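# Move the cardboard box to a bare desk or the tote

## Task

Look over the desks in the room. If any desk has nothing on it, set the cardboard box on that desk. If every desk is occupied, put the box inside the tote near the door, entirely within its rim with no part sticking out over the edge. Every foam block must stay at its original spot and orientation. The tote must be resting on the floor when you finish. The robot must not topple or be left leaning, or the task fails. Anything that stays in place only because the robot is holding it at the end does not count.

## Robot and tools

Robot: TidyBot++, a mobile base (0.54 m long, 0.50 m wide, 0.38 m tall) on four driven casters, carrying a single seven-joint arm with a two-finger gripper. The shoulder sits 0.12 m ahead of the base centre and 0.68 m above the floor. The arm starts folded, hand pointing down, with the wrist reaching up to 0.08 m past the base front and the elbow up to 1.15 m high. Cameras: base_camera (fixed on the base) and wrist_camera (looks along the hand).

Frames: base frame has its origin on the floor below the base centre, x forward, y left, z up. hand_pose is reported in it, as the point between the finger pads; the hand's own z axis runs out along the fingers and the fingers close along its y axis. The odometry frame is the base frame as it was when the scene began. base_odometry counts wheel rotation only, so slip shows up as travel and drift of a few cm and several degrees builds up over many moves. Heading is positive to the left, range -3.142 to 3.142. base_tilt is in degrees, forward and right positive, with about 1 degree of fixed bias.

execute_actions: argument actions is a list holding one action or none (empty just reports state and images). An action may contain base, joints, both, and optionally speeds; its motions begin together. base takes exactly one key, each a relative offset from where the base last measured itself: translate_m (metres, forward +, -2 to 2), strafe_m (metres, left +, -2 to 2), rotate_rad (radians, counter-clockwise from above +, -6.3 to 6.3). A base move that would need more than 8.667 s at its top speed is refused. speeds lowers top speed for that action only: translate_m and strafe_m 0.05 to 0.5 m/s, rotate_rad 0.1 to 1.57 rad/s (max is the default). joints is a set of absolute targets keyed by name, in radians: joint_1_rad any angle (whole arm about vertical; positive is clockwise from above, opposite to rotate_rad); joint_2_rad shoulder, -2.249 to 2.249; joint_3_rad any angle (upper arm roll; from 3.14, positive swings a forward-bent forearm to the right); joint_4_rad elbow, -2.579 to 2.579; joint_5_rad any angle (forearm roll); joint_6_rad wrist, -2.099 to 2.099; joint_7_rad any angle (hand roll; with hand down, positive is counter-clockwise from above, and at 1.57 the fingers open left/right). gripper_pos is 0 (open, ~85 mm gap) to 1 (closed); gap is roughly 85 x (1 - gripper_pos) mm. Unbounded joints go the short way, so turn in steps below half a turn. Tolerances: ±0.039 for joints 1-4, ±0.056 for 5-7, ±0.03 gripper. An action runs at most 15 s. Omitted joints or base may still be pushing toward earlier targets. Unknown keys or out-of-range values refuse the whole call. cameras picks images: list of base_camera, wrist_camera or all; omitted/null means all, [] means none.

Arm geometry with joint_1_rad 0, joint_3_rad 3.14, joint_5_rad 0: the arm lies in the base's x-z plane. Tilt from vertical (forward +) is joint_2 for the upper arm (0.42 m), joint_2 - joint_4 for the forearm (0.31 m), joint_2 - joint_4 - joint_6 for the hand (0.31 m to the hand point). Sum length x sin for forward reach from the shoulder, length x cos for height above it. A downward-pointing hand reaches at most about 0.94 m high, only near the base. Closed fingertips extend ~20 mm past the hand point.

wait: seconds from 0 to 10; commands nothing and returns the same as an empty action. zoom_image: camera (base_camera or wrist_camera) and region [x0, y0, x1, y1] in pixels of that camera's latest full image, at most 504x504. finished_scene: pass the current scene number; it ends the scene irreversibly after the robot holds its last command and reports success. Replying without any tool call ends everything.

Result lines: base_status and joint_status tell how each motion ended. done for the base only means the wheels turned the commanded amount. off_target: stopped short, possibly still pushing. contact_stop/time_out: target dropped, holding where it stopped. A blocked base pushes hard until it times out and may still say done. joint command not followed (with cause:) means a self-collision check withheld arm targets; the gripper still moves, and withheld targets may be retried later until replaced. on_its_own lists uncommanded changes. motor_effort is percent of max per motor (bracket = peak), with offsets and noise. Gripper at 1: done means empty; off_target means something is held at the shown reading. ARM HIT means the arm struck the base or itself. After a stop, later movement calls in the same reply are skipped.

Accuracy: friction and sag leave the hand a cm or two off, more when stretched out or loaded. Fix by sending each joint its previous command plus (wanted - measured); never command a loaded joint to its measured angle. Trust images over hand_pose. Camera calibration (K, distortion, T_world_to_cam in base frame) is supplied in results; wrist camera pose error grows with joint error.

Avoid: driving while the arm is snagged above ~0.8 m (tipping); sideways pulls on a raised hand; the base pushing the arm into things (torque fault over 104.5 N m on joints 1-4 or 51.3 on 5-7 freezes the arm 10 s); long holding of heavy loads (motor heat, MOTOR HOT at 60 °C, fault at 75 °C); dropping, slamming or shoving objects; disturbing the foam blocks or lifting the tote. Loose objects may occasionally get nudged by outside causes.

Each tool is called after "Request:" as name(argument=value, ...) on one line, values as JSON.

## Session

Request:
execute_actions(actions=[{"joints":{"joint_2_rad":-0.2,"joint_4_rad":-0.8,"joint_6_rad":-1.4}}])

Scene clock: 2.90 s.
base_odometry: x=+0.000 y=+0.000 heading=+0.000 (m, m, rad; odometry frame)
base_tilt: forward=+0.4 right=-0.3 (deg)
base_status: not commanded
joint_positions: joint_1_rad=+0.003 joint_2_rad=-0.223 joint_3_rad=+3.104 joint_4_rad=-0.818 joint_5_rad=+0.000 joint_6_rad=-1.368 joint_7_rad=+1.607 gripper_pos=+0.000
joint_status: all done
motor_effort: joint_1_rad=+0(0) joint_2_rad=-6(11) joint_3_rad=+0(0) joint_4_rad=+16(23) joint_5_rad=+0(0) joint_6_rad=+8(8) joint_7_rad=+0(0) (%)
hand_pose: x=+0.4889 y=+0.0187 z=+1.2331 quat_wxyz=(+0.004, +0.831, +0.032, +0.556) (m; base frame)
pictures: base_camera, wrist_camera
camera_calibration (this result's frames):
wrist_camera: T_world_to_cam=[[0.0295751, -0.999339, 0.0211505, -0.0237208], [-0.409121, -0.0314085, -0.911939, 1.37825], [0.912001, 0.0183176, -0.409779, 0.190435], [0, 0, 0, 1]] pos_world=[0.390897, 0.0160954, 1.33542]
Images, in order (width x height): base_camera 644x364, wrist_camera 644x476.

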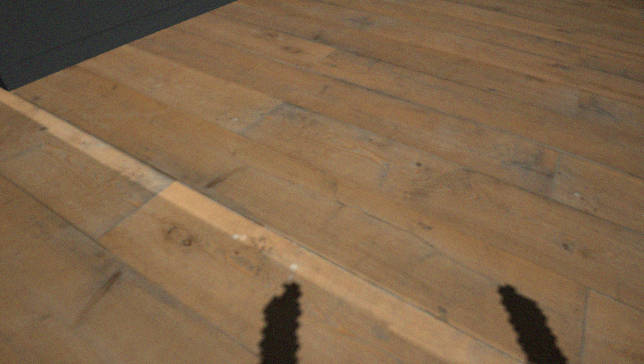

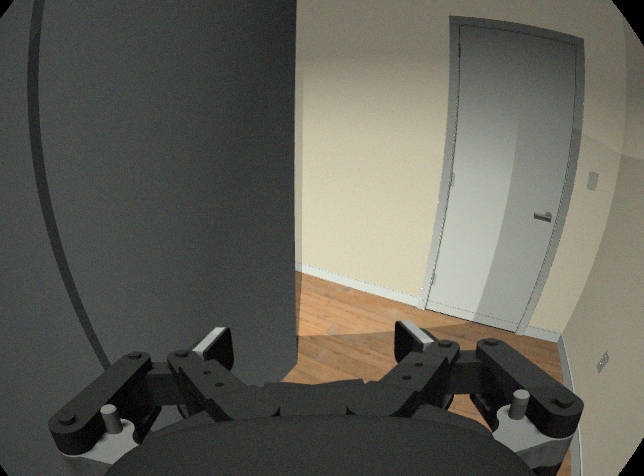

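Request:
execute_actions(actions=[{"base":{"rotate_rad":2.6}}], cameras=["wrist_camera"])

Scene clock: 5.93 s.
base_odometry: x=+0.000 y=+0.000 heading=+2.600 (m, m, rad; odometry frame)
base_tilt: forward=+0.3 right=-0.4 (deg)
base_status: done
joint_positions: joint_1_rad=+0.003 joint_2_rad=-0.205 joint_3_rad=+3.104 joint_4_rad=-0.818 joint_5_rad=+0.000 joint_6_rad=-1.368 joint_7_rad=+1.607 gripper_pos=+0.000
joint_status: not commanded
motor_effort: joint_1_rad=+0(1) joint_2_rad=-7(10) joint_3_rad=+0(1) joint_4_rad=+17(18) joint_5_rad=+1(0) joint_6_rad=+8(8) joint_7_rad=+1(0) (%)
hand_pose: x=+0.4989 y=+0.0187 z=+1.2263 quat_wxyz=(+0.004, +0.836, +0.032, +0.548) (m; base frame)
pictures: wrist_camera
camera_calibration (this result's frames):
wrist_camera: T_world_to_cam=[[0.0299585, -0.99934, 0.0205569, -0.0233619], [-0.425822, -0.0313665, -0.904263, 1.375], [0.904311, 0.0183368, -0.42648, 0.20276], [0, 0, 0, 1]] pos_world=[0.402846, 0.0160645, 1.33031]
Images, in order (width x height): wrist_camera 644x476.

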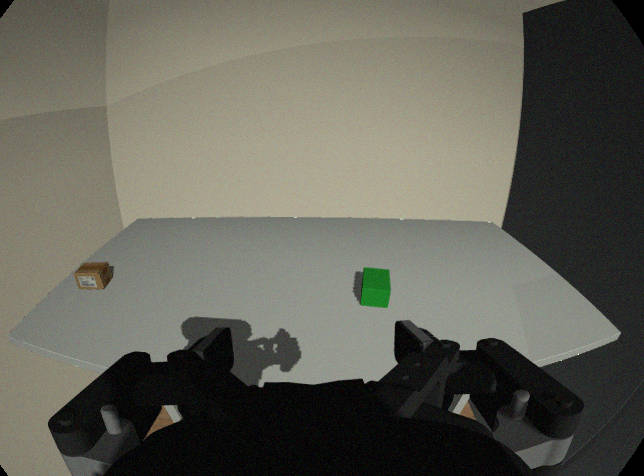

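Request:
execute_actions(actions=[{"base":{"strafe_m":0.4},"speeds":{"strafe_m":0.3}}])

Scene clock: 8.33 s.
base_odometry: x=-0.206 y=-0.343 heading=+2.601 (m, m, rad; odometry frame)
base_tilt: forward=+0.3 right=-0.4 (deg)
base_status: done
joint_positions: joint_1_rad=+0.003 joint_2_rad=-0.205 joint_3_rad=+3.104 joint_4_rad=-0.818 joint_5_rad=+0.000 joint_6_rad=-1.369 joint_7_rad=+1.607 gripper_pos=+0.000
joint_status: not commanded
motor_effort: joint_1_rad=+0(1) joint_2_rad=-7(8) joint_3_rad=+1(2) joint_4_rad=+17(17) joint_5_rad=+1(1) joint_6_rad=+8(8) joint_7_rad=+0(0) (%)
hand_pose: x=+0.4989 y=+0.0187 z=+1.2262 quat_wxyz=(+0.004, +0.836, +0.032, +0.548) (m; base frame)
pictures: base_camera, wrist_camera
camera_calibration (this result's frames):
wrist_camera: T_world_to_cam=[[0.0300653, -0.999336, 0.0205793, -0.0233906], [-0.425977, -0.0314356, -0.904188, 1.37493], [0.904234, 0.0184183, -0.426639, 0.202992], [0, 0, 0, 1]] pos_world=[0.40284, 0.0161079, 1.33028]
Images, in order (width x height): base_camera 644x364, wrist_camera 644x476.

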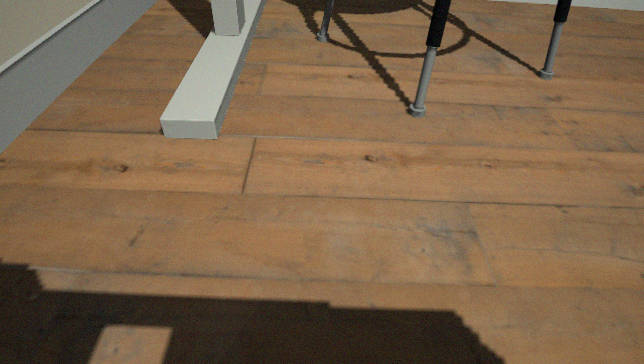

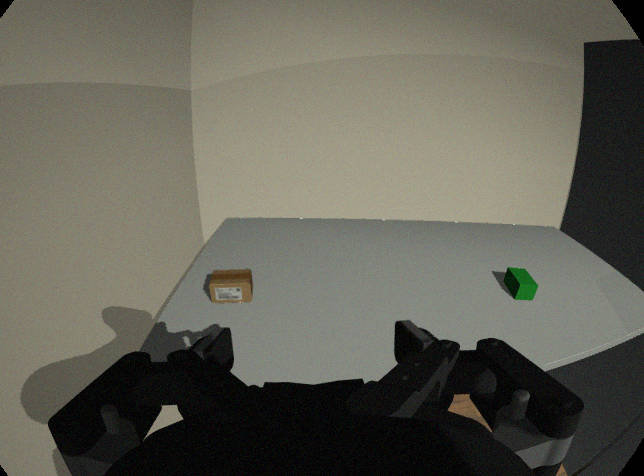

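Request:
execute_actions(actions=[{"base":{"strafe_m":-0.24},"joints":{"joint_2_rad":0.2,"joint_4_rad":-1.2,"joint_5_rad":-1.3,"joint_6_rad":-1.57,"joint_7_rad":0}}], cameras=[])

Request:
execute_actions(actions=[{"base":{"translate_m":0.33},"speeds":{"translate_m":0.2}}])

Scene clock: 10.80 s.
base_odometry: x=-0.082 y=-0.137 heading=+2.600 (m, m, rad; odometry frame)
base_tilt: forward=+0.3 right=-0.4 (deg)
base_status: done
joint_positions: joint_1_rad=+0.003 joint_2_rad=+0.194 joint_3_rad=+3.106 joint_4_rad=-1.182 joint_5_rad=-1.277 joint_6_rad=-1.539 joint_7_rad=+0.018 gripper_pos=+0.000
joint_status: all done
motor_effort: joint_1_rad=+0(2) joint_2_rad=-25(28) joint_3_rad=-1(3) joint_4_rad=+19(20) joint_5_rad=-8(9) joint_6_rad=+2(7) joint_7_rad=+0(0) (%)
hand_pose: x=+0.5253 y=+0.3097 z=+1.0716 quat_wxyz=(-0.484, +0.610, -0.513, -0.361) (m; base frame)
pictures: none
No camera images: the call's "cameras" was empty. Leave "cameras" out to get every camera's image.

Scene clock: 13.20 s.
base_odometry: x=-0.365 y=+0.033 heading=+2.600 (m, m, rad; odometry frame)
base_tilt: forward=+0.4 right=-0.4 (deg)
base_status: done
joint_positions: joint_1_rad=+0.003 joint_2_rad=+0.197 joint_3_rad=+3.106 joint_4_rad=-1.182 joint_5_rad=-1.277 joint_6_rad=-1.542 joint_7_rad=+0.018 gripper_pos=+0.000
joint_status: not commanded
motor_effort: joint_1_rad=+0(1) joint_2_rad=-26(28) joint_3_rad=-2(2) joint_4_rad=+19(19) joint_5_rad=-8(8) joint_6_rad=+1(2) joint_7_rad=+0(0) (%)
hand_pose: x=+0.5256 y=+0.3097 z=+1.0700 quat_wxyz=(-0.482, +0.610, -0.514, -0.363) (m; base frame)
pictures: base_camera, wrist_camera
camera_calibration (this result's frames):
wrist_camera: T_world_to_cam=[[-0.982145, -0.00973282, -0.187873, 0.718429], [-0.184383, 0.247993, 0.951053, -0.944388], [0.0373348, 0.968713, -0.24536, 0.0742106], [0, 0, 0, 1]] pos_world=[0.528701, 0.169305, 1.05135]
Images, in order (width x height): base_camera 644x364, wrist_camera 644x476.

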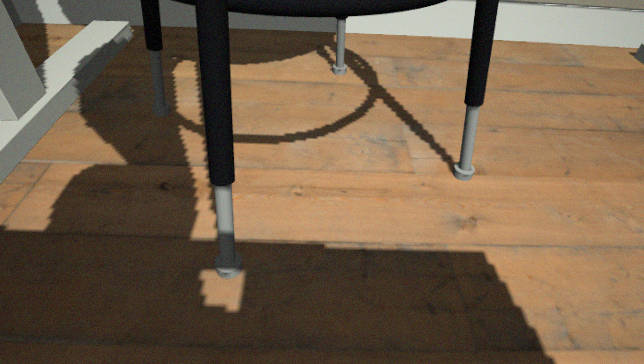

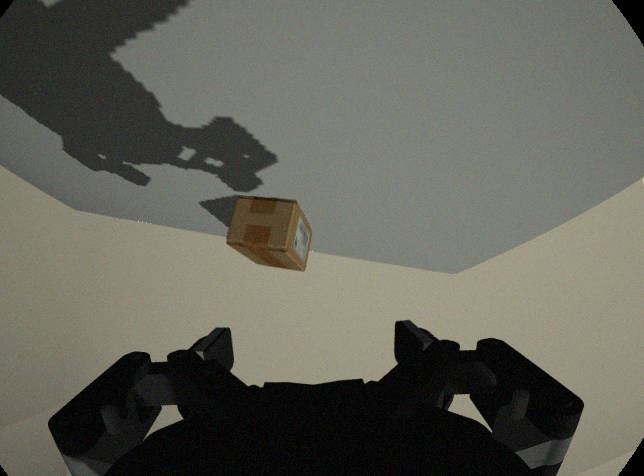

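Request:
execute_actions(actions=[{"joints":{"joint_7_rad":3.1}}], cameras=[])

Request:
execute_actions(actions=[{"joints":{"joint_2_rad":0.36,"joint_4_rad":-1.2,"joint_7_rad":3.14}}], cameras=["wrist_camera"])

Scene clock: 16.33 s.
base_odometry: x=-0.365 y=+0.033 heading=+2.600 (m, m, rad; odometry frame)
base_tilt: forward=+0.4 right=-0.3 (deg)
base_status: not commanded
joint_positions: joint_1_rad=+0.003 joint_2_rad=+0.197 joint_3_rad=+3.106 joint_4_rad=-1.182 joint_5_rad=-1.277 joint_6_rad=-1.542 joint_7_rad=+3.090 gripper_pos=+0.000
joint_status: all done
motor_effort: joint_1_rad=+0(0) joint_2_rad=-25(25) joint_3_rad=-1(1) joint_4_rad=+19(19) joint_5_rad=-8(9) joint_6_rad=+1(1) joint_7_rad=+0(1) (%)
hand_pose: x=+0.5256 y=+0.3097 z=+1.0700 quat_wxyz=(-0.380, +0.534, +0.592, +0.469) (m; base frame)
pictures: none
No camera images: the call's "cameras" was empty. Leave "cameras" out to get every camera's image.

Scene clock: 17.47 s.
base_odometry: x=-0.365 y=+0.033 heading=+2.600 (m, m, rad; odometry frame)
base_tilt: forward=+0.4 right=-0.3 (deg)
base_status: not commanded
joint_positions: joint_1_rad=+0.003 joint_2_rad=+0.363 joint_3_rad=+3.106 joint_4_rad=-1.186 joint_5_rad=-1.277 joint_6_rad=-1.542 joint_7_rad=+3.111 gripper_pos=+0.000
joint_status: all done
motor_effort: joint_1_rad=+0(1) joint_2_rad=-32(35) joint_3_rad=-3(3) joint_4_rad=+19(19) joint_5_rad=-8(9) joint_6_rad=-1(2) joint_7_rad=+0(0) (%)
hand_pose: x=+0.5839 y=+0.3096 z=+0.9966 quat_wxyz=(-0.424, +0.566, +0.563, +0.427) (m; base frame)
pictures: wrist_camera
camera_calibration (this result's frames):
wrist_camera: T_world_to_cam=[[0.999527, -0.0215768, -0.0219165, -0.556939], [-0.027447, -0.304277, -0.952188, 1.1123], [0.0138765, 0.952339, -0.304725, 0.132116], [0, 0, 0, 1]] pos_world=[0.585372, 0.200612, 1.08717]
Images, in order (width x height): wrist_camera 644x476.

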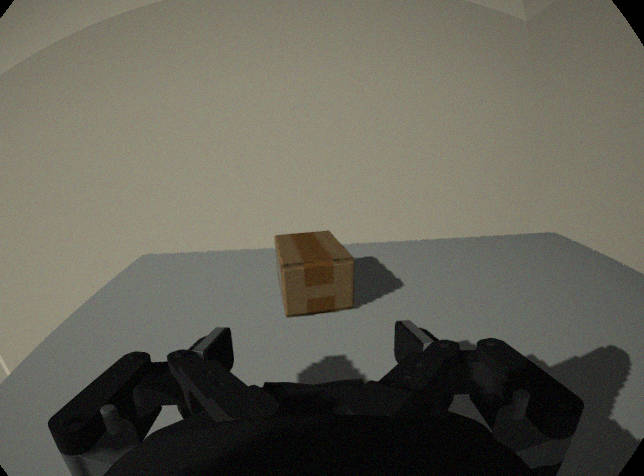

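Request:
execute_actions(actions=[{"base":{"strafe_m":0.1},"joints":{"joint_2_rad":0.39,"joint_4_rad":-1.21},"speeds":{"strafe_m":0.1}}])

Scene clock: 19.13 s.
base_odometry: x=-0.417 y=-0.053 heading=+2.600 (m, m, rad; odometry frame)
base_tilt: forward=+0.4 right=-0.3 (deg)
base_status: done
joint_positions: joint_1_rad=+0.003 joint_2_rad=+0.375 joint_3_rad=+3.106 joint_4_rad=-1.189 joint_5_rad=-1.277 joint_6_rad=-1.542 joint_7_rad=+3.111 gripper_pos=+0.000
joint_status: all done
motor_effort: joint_1_rad=+0(4) joint_2_rad=-32(33) joint_3_rad=-3(4) joint_4_rad=+19(19) joint_5_rad=-8(8) joint_6_rad=-1(0) joint_7_rad=+0(0) (%)
hand_pose: x=+0.5873 y=+0.3096 z=+0.9899 quat_wxyz=(-0.428, +0.570, +0.560, +0.422) (m; base frame)
pictures: base_camera, wrist_camera
camera_calibration (this result's frames):
wrist_camera: T_world_to_cam=[[0.999068, -0.0213423, -0.0375165, -0.544886], [-0.0422362, -0.304325, -0.951631, 1.11411], [0.00889276, 0.952329, -0.304943, 0.133131], [0, 0, 0, 1]] pos_world=[0.59025, 0.200639, 1.08038]
Images, in order (width x height): base_camera 644x364, wrist_camera 644x476.

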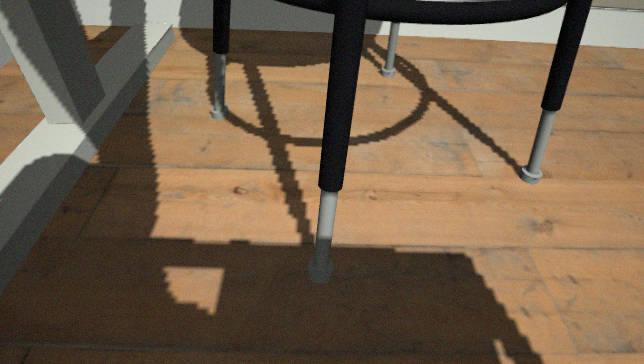

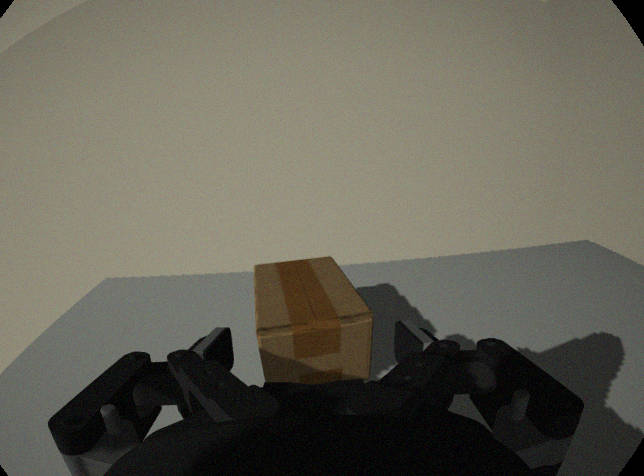

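Request:
execute_actions(actions=[{"base":{"strafe_m":0.03},"joints":{"joint_1_rad":-0.12,"joint_2_rad":0.43}}])

Scene clock: 20.30 s.
base_odometry: x=-0.433 y=-0.079 heading=+2.600 (m, m, rad; odometry frame)
base_tilt: forward=+0.3 right=-0.4 (deg)
base_status: done
joint_positions: joint_1_rad=-0.112 joint_2_rad=+0.413 joint_3_rad=+3.103 joint_4_rad=-1.190 joint_5_rad=-1.277 joint_6_rad=-1.542 joint_7_rad=+3.111 gripper_pos=+0.000
joint_status: all done
motor_effort: joint_1_rad=+0(5) joint_2_rad=-33(34) joint_3_rad=-2(5) joint_4_rad=+19(19) joint_5_rad=-8(9) joint_6_rad=-1(1) joint_7_rad=+0(0) (%)
hand_pose: x=+0.5591 y=+0.3631 z=+0.9719 quat_wxyz=(-0.463, +0.544, +0.584, +0.385) (m; base frame)
pictures: base_camera, wrist_camera
camera_calibration (this result's frames):
wrist_camera: T_world_to_cam=[[0.99252, 0.0951791, -0.0764536, -0.517032], [-0.0433528, -0.310646, -0.949537, 1.11298], [-0.114126, 0.945748, -0.304196, 0.147363], [0, 0, 0, 1]] pos_world=[0.578234, 0.255585, 1.06211]
Images, in order (width x height): base_camera 644x364, wrist_camera 644x476.

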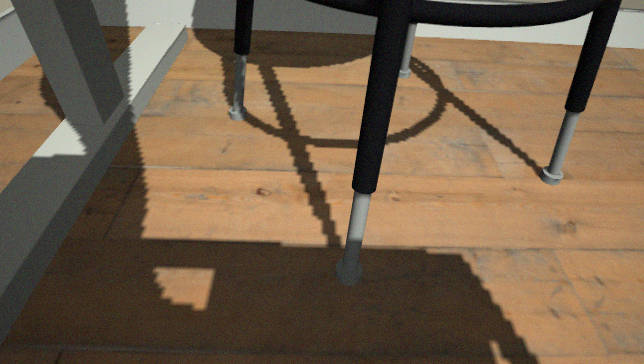

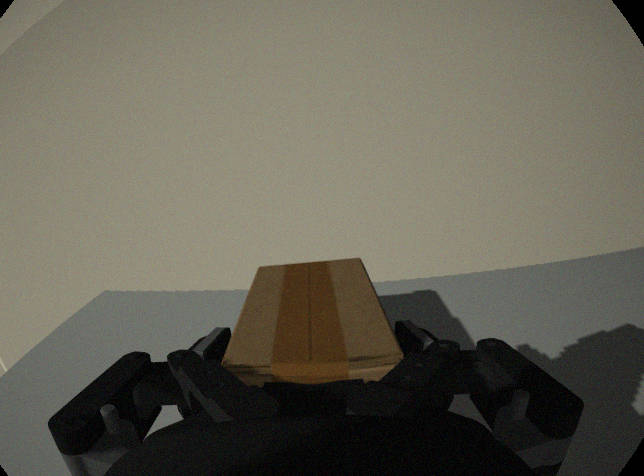

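Request:
execute_actions(actions=[{"joints":{"gripper_pos":1}}], cameras=[])

Request:
execute_actions(actions=[{"joints":{"joint_2_rad":0.15,"joint_1_rad":0}}], cameras=["wrist_camera"])

Scene clock: 21.47 s.
base_odometry: x=-0.433 y=-0.079 heading=+2.600 (m, m, rad; odometry frame)
base_tilt: forward=+0.3 right=-0.4 (deg)
base_status: not commanded
joint_positions: joint_1_rad=-0.112 joint_2_rad=+0.413 joint_3_rad=+3.103 joint_4_rad=-1.190 joint_5_rad=-1.278 joint_6_rad=-1.542 joint_7_rad=+3.111 gripper_pos=+0.344
joint_status: gripper_pos off_target (ended at +0.344, target +1.000)
motor_effort: joint_1_rad=+0(1) joint_2_rad=-32(34) joint_3_rad=-2(3) joint_4_rad=+18(19) joint_5_rad=-8(8) joint_6_rad=-1(1) joint_7_rad=+0(0) (%)
hand_pose: x=+0.5591 y=+0.3632 z=+0.9722 quat_wxyz=(-0.463, +0.544, +0.584, +0.385) (m; base frame)
pictures: none
No camera images: the call's "cameras" was empty. Leave "cameras" out to get every camera's image.

Scene clock: 23.00 s.
base_odometry: x=-0.433 y=-0.079 heading=+2.600 (m, m, rad; odometry frame)
base_tilt: forward=+0.3 right=-0.4 (deg)
base_status: not commanded
joint_positions: joint_1_rad=-0.025 joint_2_rad=+0.149 joint_3_rad=+3.103 joint_4_rad=-1.198 joint_5_rad=-1.278 joint_6_rad=-1.543 joint_7_rad=+3.111 gripper_pos=+0.344
joint_status: all done
motor_effort: joint_1_rad=+0(1) joint_2_rad=-24(37) joint_3_rad=-1(3) joint_4_rad=+20(22) joint_5_rad=-10(10) joint_6_rad=+2(2) joint_7_rad=+0(1) (%)
hand_pose: x=+0.4962 y=+0.3210 z=+1.0843 quat_wxyz=(-0.373, +0.511, +0.611, +0.476) (m; base frame)
pictures: wrist_camera
camera_calibration (this result's frames):
wrist_camera: T_world_to_cam=[[0.98381, 0.00886259, 0.178996, -0.686997], [0.173427, -0.298861, -0.938406, 1.08049], [0.0451782, 0.954256, -0.295559, 0.123017], [0, 0, 0, 1]] pos_world=[0.482931, 0.211614, 1.17326]
Images, in order (width x height): wrist_camera 644x476.

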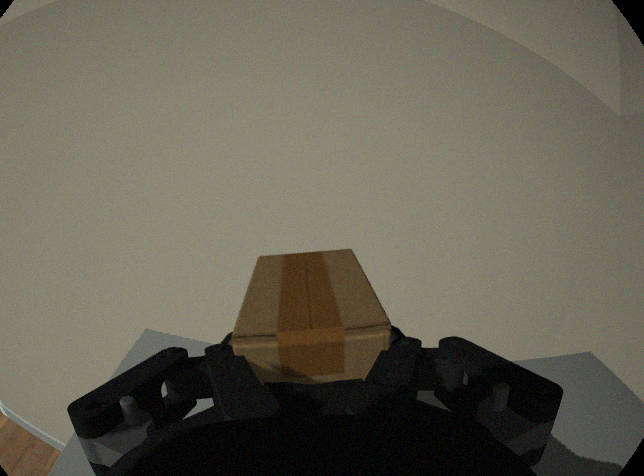

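Request:
execute_actions(actions=[{"base":{"translate_m":-1.75},"joints":{"joint_1_rad":0,"joint_2_rad":-0.3,"joint_4_rad":-1.3,"joint_5_rad":0,"joint_6_rad":-0.8,"joint_7_rad":1.57}}])

Request:
execute_actions(actions=[{"base":{"rotate_rad":-1.57}}])

Scene clock: 28.00 s.
base_odometry: x=+1.067 y=-0.982 heading=+2.600 (m, m, rad; odometry frame)
base_tilt: forward=+0.3 right=-0.3 (deg)
base_status: done
joint_positions: joint_1_rad=-0.023 joint_2_rad=-0.298 joint_3_rad=+3.103 joint_4_rad=-1.285 joint_5_rad=-0.021 joint_6_rad=-0.830 joint_7_rad=+1.590 gripper_pos=+0.344
joint_status: all done
motor_effort: joint_1_rad=+1(1) joint_2_rad=-8(28) joint_3_rad=+0(2) joint_4_rad=+22(24) joint_5_rad=+1(9) joint_6_rad=+9(9) joint_7_rad=+0(0) (%)
hand_pose: x=+0.5578 y=+0.0379 z=+1.1812 quat_wxyz=(-0.018, +0.788, +0.034, +0.615) (m; base frame)
pictures: base_camera, wrist_camera
camera_calibration (this result's frames):
wrist_camera: T_world_to_cam=[[0.0603185, -0.998122, -0.0106684, 0.0149101], [-0.272471, -0.00618209, -0.962144, 1.34178], [0.960271, 0.0609419, -0.272332, -0.0849452], [0, 0, 0, 1]] pos_world=[0.446268, 0.0283538, 1.26801]
Images, in order (width x height): base_camera 644x364, wrist_camera 644x476.

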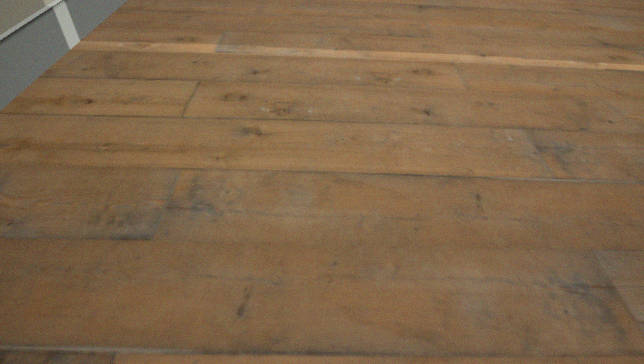

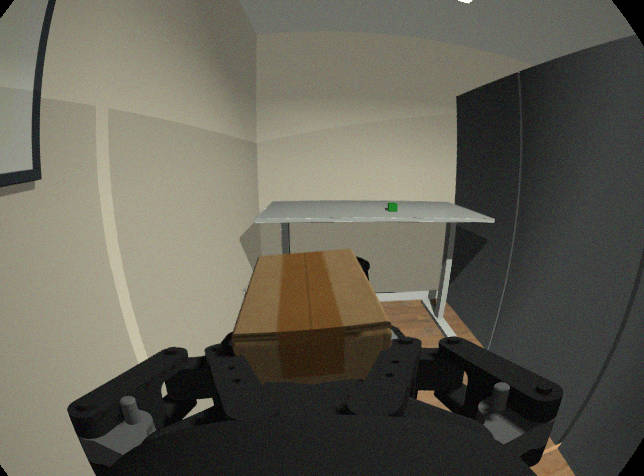

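Scene clock: 30.30 s.
base_odometry: x=+1.067 y=-0.981 heading=+1.030 (m, m, rad; odometry frame)
base_tilt: forward=+0.4 right=-0.4 (deg)
base_status: done
joint_positions: joint_1_rad=-0.017 joint_2_rad=-0.298 joint_3_rad=+3.107 joint_4_rad=-1.286 joint_5_rad=-0.021 joint_6_rad=-0.830 joint_7_rad=+1.590 gripper_pos=+0.344
joint_status: not commanded
motor_effort: joint_1_rad=+0(2) joint_2_rad=-9(12) joint_3_rad=+1(3) joint_4_rad=+23(23) joint_5_rad=+0(1) joint_6_rad=+9(10) joint_7_rad=+1(0) (%)
hand_pose: x=+0.5582 y=+0.0335 z=+1.1809 quat_wxyz=(-0.016, +0.788, +0.030, +0.615) (m; base frame)
pictures: base_camera, wrist_camera
camera_calibration (this result's frames):
wrist_camera: T_world_to_cam=[[0.0515433, -0.998602, -0.0117051, 0.0166589], [-0.273038, -0.00281695, -0.961999, 1.34167], [0.960621, 0.0527806, -0.272802, -0.0845353], [0, 0, 0, 1]] pos_world=[0.446674, 0.0248769, 1.26781]
Images, in order (width x height): base_camera 644x364, wrist_camera 644x476.

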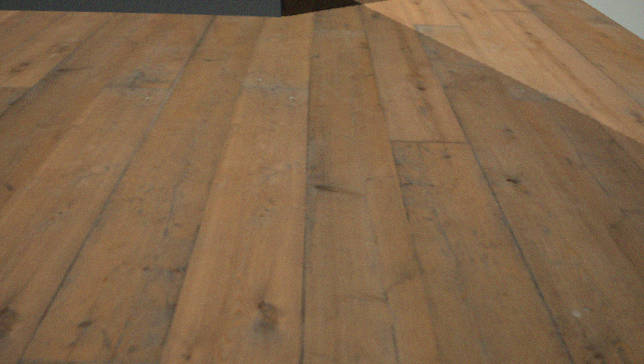

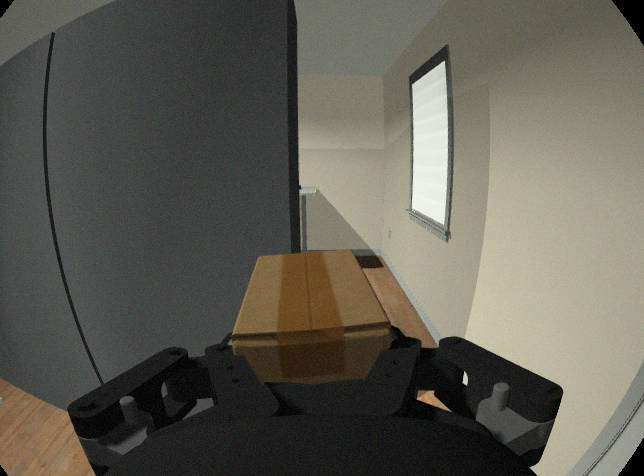

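Request:
execute_actions(actions=[{"base":{"strafe_m":-0.42}}])

Request:
execute_actions(actions=[{"base":{"translate_m":2.0},"joints":{"joint_2_rad":-0.2,"joint_4_rad":-0.8,"joint_6_rad":-1.2}}], cameras=[])

Request:
execute_actions(actions=[{"base":{"rotate_rad":0.8},"joints":{"joint_1_rad":0.35}}], cameras=["wrist_camera"])

Scene clock: 34.73 s.
base_odometry: x=+1.362 y=-1.159 heading=+1.033 (m, m, rad; odometry frame)
base_tilt: forward=+0.3 right=-0.4 (deg)
base_status: strafe_m time_out (by the wheels' count: -0.344 of -0.420)
joint_positions: joint_1_rad=-0.008 joint_2_rad=-0.295 joint_3_rad=+3.108 joint_4_rad=-1.293 joint_5_rad=-0.010 joint_6_rad=-0.823 joint_7_rad=+1.590 gripper_pos=+0.344
joint_status: not commanded
motor_effort: joint_1_rad=+0(9) joint_2_rad=-9(27) joint_3_rad=+0(17) joint_4_rad=+23(28) joint_5_rad=+0(4) joint_6_rad=+9(12) joint_7_rad=+0(0) (%)
hand_pose: x=+0.5612 y=+0.0261 z=+1.1776 quat_wxyz=(-0.007, +0.789, +0.026, +0.613) (m; base frame)
pictures: base_camera, wrist_camera
camera_calibration (this result's frames):
wrist_camera: T_world_to_cam=[[0.0348344, -0.99939, -0.00251785, 0.00768325], [-0.276164, -0.00720452, -0.961084, 1.34007], [0.960479, 0.0341741, -0.276246, -0.0833055], [0, 0, 0, 1]] pos_world=[0.449825, 0.02018, 1.26493]
Images, in order (width x height): base_camera 644x364, wrist_camera 644x476.

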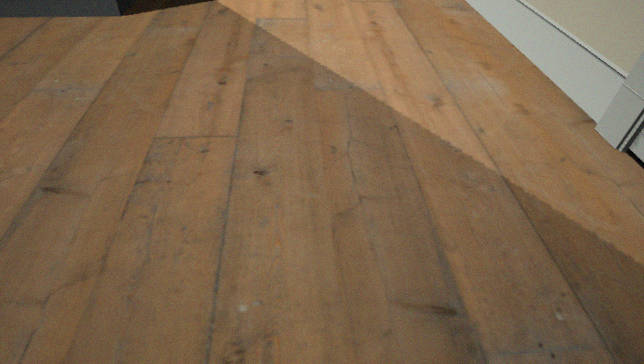

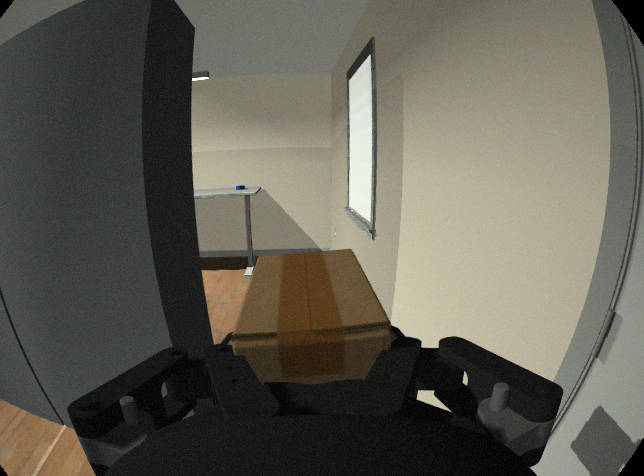

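not run: a stop came earlier in this reply.

not run: a stop came earlier in this reply.

Request:
execute_actions(actions=[{"base":{"strafe_m":0.06}}], cameras=[])

Request:
execute_actions(actions=[{"base":{"translate_m":2.0},"joints":{"joint_2_rad":-0.2,"joint_4_rad":-0.8,"joint_6_rad":-1.2}}], cameras=["base_camera"])

Request:
execute_actions(actions=[{"base":{"rotate_rad":0.9},"joints":{"joint_1_rad":-0.5}}], cameras=["wrist_camera"])

Scene clock: 35.93 s.
base_odometry: x=+1.310 y=-1.128 heading=+1.033 (m, m, rad; odometry frame)
base_tilt: forward=+0.3 right=-0.3 (deg)
base_status: done
joint_positions: joint_1_rad=-0.008 joint_2_rad=-0.295 joint_3_rad=+3.103 joint_4_rad=-1.293 joint_5_rad=-0.010 joint_6_rad=-0.823 joint_7_rad=+1.590 gripper_pos=+0.344
joint_status: not commanded
motor_effort: joint_1_rad=+0(2) joint_2_rad=-9(10) joint_3_rad=+1(3) joint_4_rad=+23(23) joint_5_rad=+0(1) joint_6_rad=+9(9) joint_7_rad=+0(0) (%)
hand_pose: x=+0.5610 y=+0.0290 z=+1.1776 quat_wxyz=(-0.008, +0.789, +0.028, +0.613) (m; base frame)
pictures: none
No camera images: the call's "cameras" was empty. Leave "cameras" out to get every camera's image.

Scene clock: 41.30 s.
base_odometry: x=+2.337 y=+0.589 heading=+1.032 (m, m, rad; odometry frame)
base_tilt: forward=+0.4 right=-0.3 (deg)
base_status: done
joint_positions: joint_1_rad=-0.008 joint_2_rad=-0.198 joint_3_rad=+3.103 joint_4_rad=-0.824 joint_5_rad=-0.010 joint_6_rad=-1.177 joint_7_rad=+1.590 gripper_pos=+0.344
joint_status: all done
motor_effort: joint_1_rad=+0(1) joint_2_rad=-9(10) joint_3_rad=+0(1) joint_4_rad=+18(24) joint_5_rad=+0(1) joint_6_rad=+9(10) joint_7_rad=+0(0) (%)
hand_pose: x=+0.5222 y=+0.0271 z=+1.2770 quat_wxyz=(-0.010, +0.784, +0.029, +0.620) (m; base frame)
pictures: base_camera
Images, in order (width x height): base_camera 644x364.

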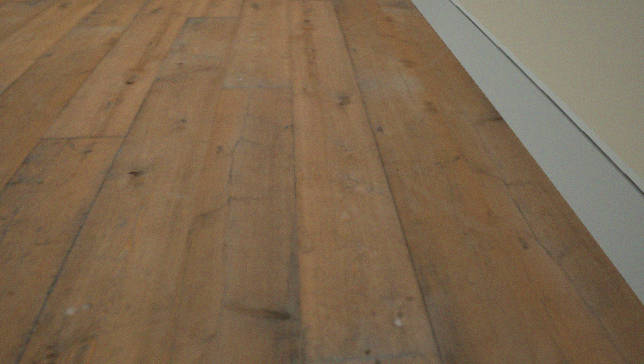

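Scene clock: 43.10 s.
base_odometry: x=+2.337 y=+0.589 heading=+1.932 (m, m, rad; odometry frame)
base_tilt: forward=+0.4 right=-0.4 (deg)
base_status: done
joint_positions: joint_1_rad=-0.480 joint_2_rad=-0.198 joint_3_rad=+3.099 joint_4_rad=-0.824 joint_5_rad=-0.010 joint_6_rad=-1.177 joint_7_rad=+1.590 gripper_pos=+0.344
joint_status: all done
motor_effort: joint_1_rad=+0(1) joint_2_rad=-8(12) joint_3_rad=+0(2) joint_4_rad=+18(19) joint_5_rad=+1(2) joint_6_rad=+9(9) joint_7_rad=+0(0) (%)
hand_pose: x=+0.4647 y=+0.2095 z=+1.2768 quat_wxyz=(-0.156, +0.755, +0.214, +0.600) (m; base frame)
pictures: wrist_camera
camera_calibration (this result's frames):
wrist_camera: T_world_to_cam=[[0.496525, -0.868021, -0.00149709, -0.048798], [-0.226512, -0.127904, -0.965574, 1.41803], [0.837947, 0.479771, -0.260124, -0.0265027], [0, 0, 0, 1]] pos_world=[0.367638, 0.151729, 1.36225]
Images, in order (width x height): wrist_camera 644x476.

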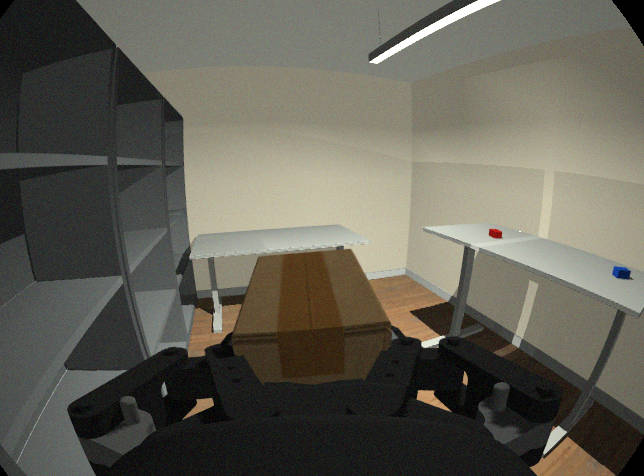

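Request:
execute_actions(actions=[{"base":{"rotate_rad":0.67},"joints":{"joint_1_rad":0.0,"joint_2_rad":-0.3,"joint_4_rad":-1.2,"joint_6_rad":-0.7}}], cameras=[])

Request:
execute_actions(actions=[{"base":{"translate_m":0.8},"joints":{"joint_6_rad":-1.0}}])

Scene clock: 44.97 s.
base_odometry: x=+2.337 y=+0.589 heading=+2.602 (m, m, rad; odometry frame)
base_tilt: forward=+0.4 right=-0.4 (deg)
base_status: done
joint_positions: joint_1_rad=-0.025 joint_2_rad=-0.275 joint_3_rad=+3.100 joint_4_rad=-1.185 joint_5_rad=-0.010 joint_6_rad=-0.736 joint_7_rad=+1.590 gripper_pos=+0.344
joint_status: all done
motor_effort: joint_1_rad=+0(2) joint_2_rad=-9(12) joint_3_rad=+1(2) joint_4_rad=+22(23) joint_5_rad=+1(1) joint_6_rad=+9(9) joint_7_rad=+0(1) (%)
hand_pose: x=+0.5615 y=+0.0387 z=+1.2559 quat_wxyz=(-0.016, +0.733, +0.034, +0.680) (m; base frame)
pictures: none
No camera images: the call's "cameras" was empty. Leave "cameras" out to get every camera's image.

Scene clock: 47.93 s.
base_odometry: x=+1.650 y=+0.999 heading=+2.602 (m, m, rad; odometry frame)
base_tilt: forward=+0.3 right=-0.4 (deg)
base_status: done
joint_positions: joint_1_rad=-0.025 joint_2_rad=-0.292 joint_3_rad=+3.100 joint_4_rad=-1.194 joint_5_rad=-0.010 joint_6_rad=-0.997 joint_7_rad=+1.590 gripper_pos=+0.344
joint_status: all done
motor_effort: joint_1_rad=+0(1) joint_2_rad=-9(12) joint_3_rad=+0(1) joint_4_rad=+22(23) joint_5_rad=+0(1) joint_6_rad=+9(12) joint_7_rad=+0(0) (%)
hand_pose: x=+0.5374 y=+0.0370 z=+1.1791 quat_wxyz=(-0.013, +0.812, +0.038, +0.582) (m; base frame)
pictures: base_camera, wrist_camera
camera_calibration (this result's frames):
wrist_camera: T_world_to_cam=[[0.0597946, -0.99821, 0.00124112, 0.00149161], [-0.349667, -0.0221103, -0.936613, 1.3462], [0.934964, 0.0555705, -0.350364, 0.039883], [0, 0, 0, 1]] pos_world=[0.433345, 0.0290375, 1.27484]
Images, in order (width x height): base_camera 644x364, wrist_camera 644x476.

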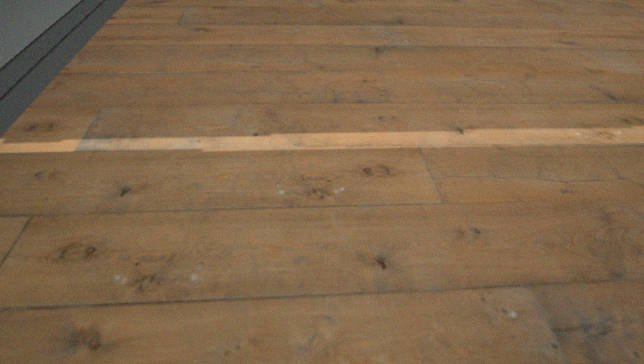

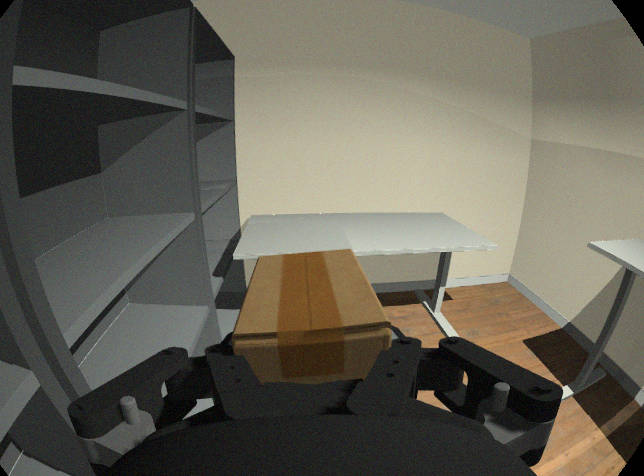

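Request:
execute_actions(actions=[{"base":{"strafe_m":-0.3}}], cameras=[])

Request:
execute_actions(actions=[{"base":{"translate_m":0.6}}])

Scene clock: 49.97 s.
base_odometry: x=+1.804 y=+1.257 heading=+2.603 (m, m, rad; odometry frame)
base_tilt: forward=+0.4 right=-0.3 (deg)
base_status: done
joint_positions: joint_1_rad=-0.022 joint_2_rad=-0.292 joint_3_rad=+3.104 joint_4_rad=-1.194 joint_5_rad=-0.010 joint_6_rad=-0.997 joint_7_rad=+1.590 gripper_pos=+0.344
joint_status: not commanded
motor_effort: joint_1_rad=+0(1) joint_2_rad=-8(9) joint_3_rad=+0(3) joint_4_rad=+22(22) joint_5_rad=+0(1) joint_6_rad=+9(9) joint_7_rad=+0(0) (%)
hand_pose: x=+0.5378 y=+0.0332 z=+1.1791 quat_wxyz=(-0.011, +0.812, +0.035, +0.582) (m; base frame)
pictures: none
No camera images: the call's "cameras" was empty. Leave "cameras" out to get every camera's image.

Scene clock: 52.53 s.
base_odometry: x=+1.289 y=+1.565 heading=+2.602 (m, m, rad; odometry frame)
base_tilt: forward=+0.4 right=-0.4 (deg)
base_status: done
joint_positions: joint_1_rad=-0.022 joint_2_rad=-0.294 joint_3_rad=+3.104 joint_4_rad=-1.194 joint_5_rad=-0.010 joint_6_rad=-0.997 joint_7_rad=+1.590 gripper_pos=+0.344
joint_status: not commanded
motor_effort: joint_1_rad=+0(0) joint_2_rad=-9(13) joint_3_rad=+0(1) joint_4_rad=+22(22) joint_5_rad=+1(1) joint_6_rad=+8(9) joint_7_rad=+0(0) (%)
hand_pose: x=+0.5367 y=+0.0332 z=+1.1800 quat_wxyz=(-0.011, +0.812, +0.035, +0.583) (m; base frame)
pictures: base_camera, wrist_camera
camera_calibration (this result's frames):
wrist_camera: T_world_to_cam=[[0.0522694, -0.998633, -0.0000320578, 0.00325338], [-0.347845, -0.0181764, -0.937376, 1.34653], [0.936094, 0.0490072, -0.348319, 0.0383284], [0, 0, 0, 1]] pos_world=[0.432333, 0.0258456, 1.27555]
Images, in order (width x height): base_camera 644x364, wrist_camera 644x476.

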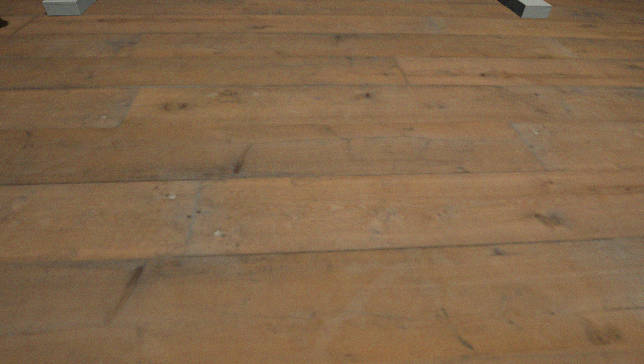

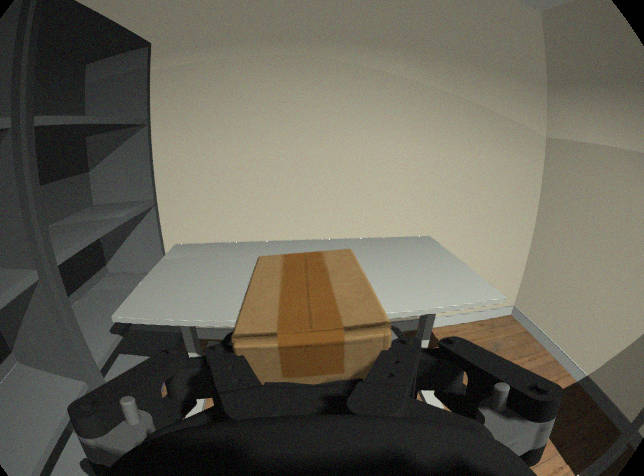

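Request:
execute_actions(actions=[{"joints":{"joint_2_rad":0.3,"joint_4_rad":-1.73,"joint_6_rad":0.2}}], cameras=[])

Request:
execute_actions(actions=[{"base":{"translate_m":0.48},"speeds":{"translate_m":0.25}}])

Request:
execute_actions(actions=[{"joints":{"joint_2_rad":0.46,"joint_6_rad":0.36}}])

Scene clock: 54.87 s.
base_odometry: x=+1.289 y=+1.565 heading=+2.602 (m, m, rad; odometry frame)
base_tilt: forward=+0.4 right=-0.4 (deg)
base_status: not commanded
joint_positions: joint_1_rad=-0.022 joint_2_rad=+0.307 joint_3_rad=+3.104 joint_4_rad=-1.722 joint_5_rad=-0.010 joint_6_rad=+0.165 joint_7_rad=+1.590 gripper_pos=+0.344
joint_status: all done
motor_effort: joint_1_rad=+0(0) joint_2_rad=-35(38) joint_3_rad=-1(1) joint_4_rad=+23(27) joint_5_rad=+1(1) joint_6_rad=+9(9) joint_7_rad=+1(0) (%)
hand_pose: x=+0.8244 y=+0.0392 z=+0.8542 quat_wxyz=(-0.018, +0.802, +0.023, +0.596) (m; base frame)
pictures: none
No camera images: the call's "cameras" was empty. Leave "cameras" out to get every camera's image.

Scene clock: 57.67 s.
base_odometry: x=+0.877 y=+1.812 heading=+2.602 (m, m, rad; odometry frame)
base_tilt: forward=+0.4 right=-0.3 (deg)
base_status: done
joint_positions: joint_1_rad=-0.022 joint_2_rad=+0.306 joint_3_rad=+3.104 joint_4_rad=-1.723 joint_5_rad=-0.010 joint_6_rad=+0.166 joint_7_rad=+1.590 gripper_pos=+0.344
joint_status: not commanded
motor_effort: joint_1_rad=+0(2) joint_2_rad=-34(37) joint_3_rad=+0(1) joint_4_rad=+23(24) joint_5_rad=+0(0) joint_6_rad=+9(9) joint_7_rad=+0(0) (%)
hand_pose: x=+0.8245 y=+0.0392 z=+0.8547 quat_wxyz=(-0.018, +0.802, +0.023, +0.597) (m; base frame)
pictures: base_camera, wrist_camera
camera_calibration (this result's frames):
wrist_camera: T_world_to_cam=[[0.0420052, -0.998841, -0.0234864, 0.0227463], [-0.316587, 0.00898943, -0.948521, 1.12447], [0.947633, 0.0472783, -0.315843, -0.381862], [0, 0, 0, 1]] pos_world=[0.716902, 0.0306654, 0.946507]
Images, in order (width x height): base_camera 644x364, wrist_camera 644x476.

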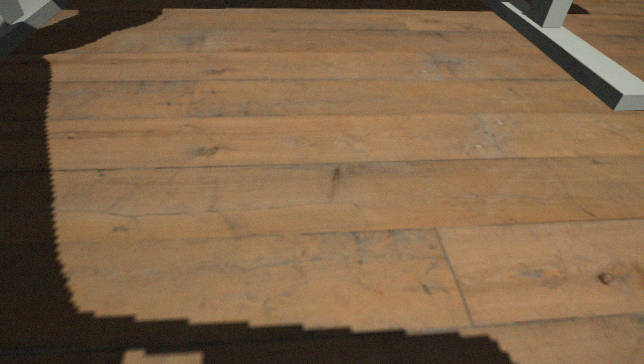

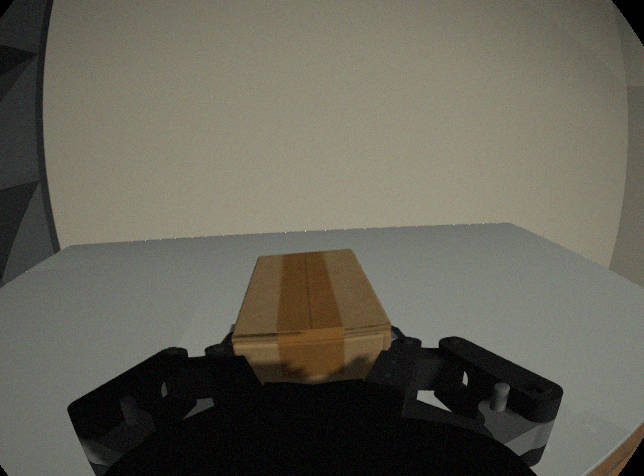

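Scene clock: 58.80 s.
base_odometry: x=+0.877 y=+1.812 heading=+2.602 (m, m, rad; odometry frame)
base_tilt: forward=+0.3 right=-0.3 (deg)
base_status: not commanded
joint_positions: joint_1_rad=-0.022 joint_2_rad=+0.467 joint_3_rad=+3.104 joint_4_rad=-1.723 joint_5_rad=-0.010 joint_6_rad=+0.323 joint_7_rad=+1.590 gripper_pos=+0.344
joint_status: all done
motor_effort: joint_1_rad=+0(0) joint_2_rad=-38(42) joint_3_rad=-1(1) joint_4_rad=+22(24) joint_5_rad=+1(0) joint_6_rad=+9(9) joint_7_rad=+0(0) (%)
hand_pose: x=+0.8607 y=+0.0394 z=+0.7847 quat_wxyz=(-0.019, +0.803, +0.020, +0.595) (m; base frame)
pictures: base_camera, wrist_camera
camera_calibration (this result's frames):
wrist_camera: T_world_to_cam=[[0.0384093, -0.998865, -0.0281711, 0.02651], [-0.320921, 0.0143679, -0.946997, 1.07187], [0.946327, 0.0454141, -0.320005, -0.433911], [0, 0, 0, 1]] pos_world=[0.75359, 0.0307851, 0.876952]
Images, in order (width x height): base_camera 644x364, wrist_camera 644x476.

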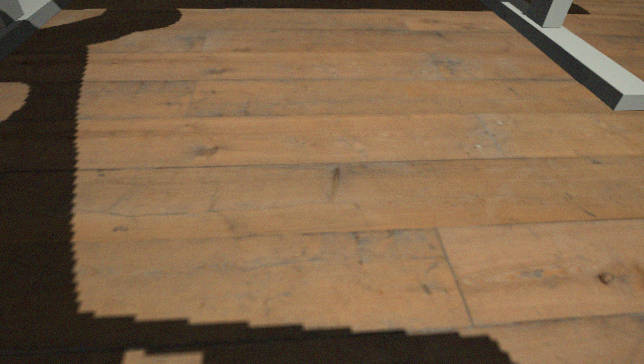

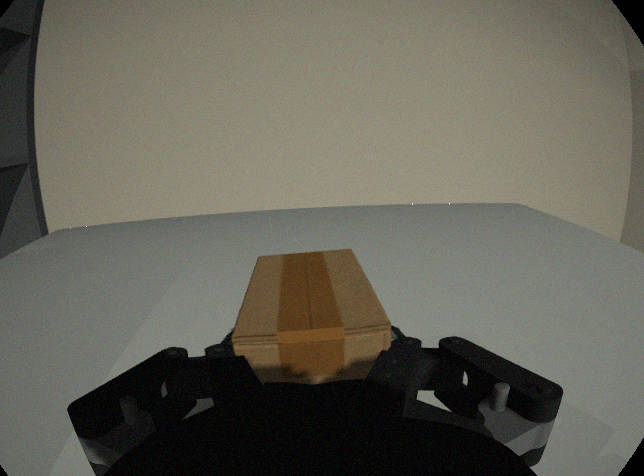

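Request:
execute_actions(actions=[{"joints":{"joint_2_rad":0.53,"joint_6_rad":0.43}}], cameras=["wrist_camera"])

Scene clock: 59.87 s.
base_odometry: x=+0.877 y=+1.812 heading=+2.602 (m, m, rad; odometry frame)
base_tilt: forward=+0.3 right=-0.4 (deg)
base_status: not commanded
joint_positions: joint_1_rad=-0.022 joint_2_rad=+0.527 joint_3_rad=+3.104 joint_4_rad=-1.723 joint_5_rad=-0.010 joint_6_rad=+0.395 joint_7_rad=+1.590 gripper_pos=+0.344
joint_status: all done
motor_effort: joint_1_rad=+0(0) joint_2_rad=-40(43) joint_3_rad=-1(1) joint_4_rad=+21(23) joint_5_rad=+0(1) joint_6_rad=+9(10) joint_7_rad=+0(0) (%)
hand_pose: x=+0.8726 y=+0.0392 z=+0.7612 quat_wxyz=(-0.019, +0.800, +0.019, +0.600) (m; base frame)
pictures: wrist_camera
camera_calibration (this result's frames):
wrist_camera: T_world_to_cam=[[0.036927, -0.99887, -0.0299091, 0.0278922], [-0.309854, 0.0170097, -0.950632, 1.04641], [0.950067, 0.0443714, -0.308876, -0.464369], [0, 0, 0, 1]] pos_world=[0.764386, 0.0306662, 0.852152]
Images, in order (width x height): wrist_camera 644x476.

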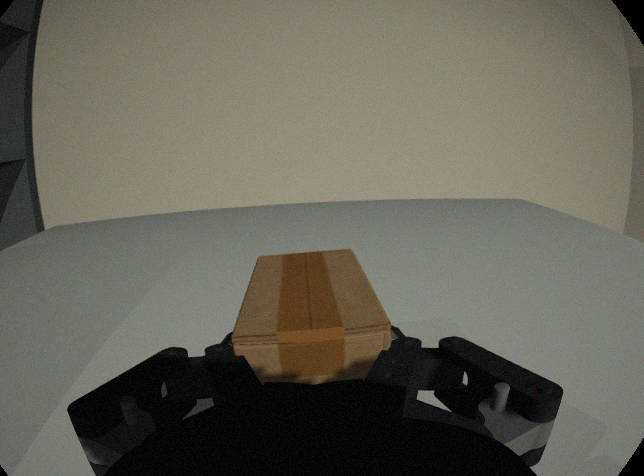

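Small further lowering, then release.

Request:
execute_actions(actions=[{"joints":{"joint_2_rad":0.59,"joint_6_rad":0.47}}], cameras=[])

Request:
execute_actions(actions=[{"joints":{"gripper_pos":0}}], cameras=[])

Request:
execute_actions(actions=[{"base":{"translate_m":-0.35},"speeds":{"translate_m":0.2}}], cameras=["wrist_camera"])

Scene clock: 60.77 s.
base_odometry: x=+0.877 y=+1.812 heading=+2.602 (m, m, rad; odometry frame)
base_tilt: forward=+0.4 right=-0.3 (deg)
base_status: not commanded
joint_positions: joint_1_rad=-0.022 joint_2_rad=+0.573 joint_3_rad=+3.104 joint_4_rad=-1.722 joint_5_rad=-0.010 joint_6_rad=+0.445 joint_7_rad=+1.590 gripper_pos=+0.344
joint_status: all done
motor_effort: joint_1_rad=+0(0) joint_2_rad=-40(42) joint_3_rad=-1(1) joint_4_rad=+20(22) joint_5_rad=+0(1) joint_6_rad=+8(9) joint_7_rad=+0(0) (%)
hand_pose: x=+0.8803 y=+0.0391 z=+0.7413 quat_wxyz=(-0.019, +0.799, +0.018, +0.601) (m; base frame)
pictures: none
No camera images: the call's "cameras" was empty. Leave "cameras" out to get every camera's image.

Scene clock: 61.87 s.
base_odometry: x=+0.877 y=+1.812 heading=+2.602 (m, m, rad; odometry frame)
base_tilt: forward=+0.4 right=-0.3 (deg)
base_status: not commanded
joint_positions: joint_1_rad=-0.022 joint_2_rad=+0.573 joint_3_rad=+3.104 joint_4_rad=-1.722 joint_5_rad=-0.010 joint_6_rad=+0.445 joint_7_rad=+1.590 gripper_pos=+0.000
joint_status: all done
motor_effort: joint_1_rad=+0(0) joint_2_rad=-40(40) joint_3_rad=-1(1) joint_4_rad=+20(20) joint_5_rad=+1(0) joint_6_rad=+8(8) joint_7_rad=+0(0) (%)
hand_pose: x=+0.8803 y=+0.0391 z=+0.7413 quat_wxyz=(-0.019, +0.799, +0.018, +0.601) (m; base frame)
pictures: none
No camera images: the call's "cameras" was empty. Leave "cameras" out to get every camera's image.

Scene clock: 64.40 s.
base_odometry: x=+1.178 y=+1.632 heading=+2.602 (m, m, rad; odometry frame)
base_tilt: forward=+0.4 right=-0.4 (deg)
base_status: done
joint_positions: joint_1_rad=-0.019 joint_2_rad=+0.577 joint_3_rad=+3.104 joint_4_rad=-1.722 joint_5_rad=-0.010 joint_6_rad=+0.445 joint_7_rad=+1.590 gripper_pos=+0.000
joint_status: not commanded
motor_effort: joint_1_rad=+0(2) joint_2_rad=-41(44) joint_3_rad=-1(2) joint_4_rad=+20(21) joint_5_rad=+1(1) joint_6_rad=+9(8) joint_7_rad=+0(1) (%)
hand_pose: x=+0.8806 y=+0.0374 z=+0.7384 quat_wxyz=(-0.018, +0.800, +0.017, +0.600) (m; base frame)
pictures: wrist_camera
camera_calibration (this result's frames):
wrist_camera: T_world_to_cam=[[0.0332628, -0.998958, -0.0312466, 0.0292543], [-0.309242, 0.0194428, -0.950785, 1.02676], [0.950401, 0.0412885, -0.308273, -0.479531], [0, 0, 0, 1]] pos_world=[0.772292, 0.0290599, 0.829317]
Images, in order (width x height): wrist_camera 644x476.

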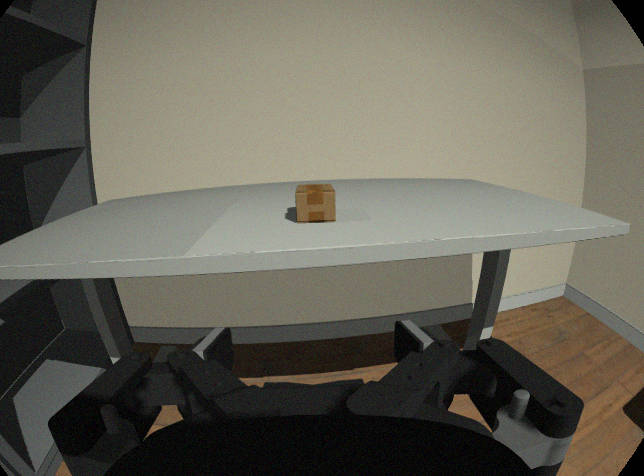

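Request:
finished_scene(scene=2)

The scene is finished: the task was done.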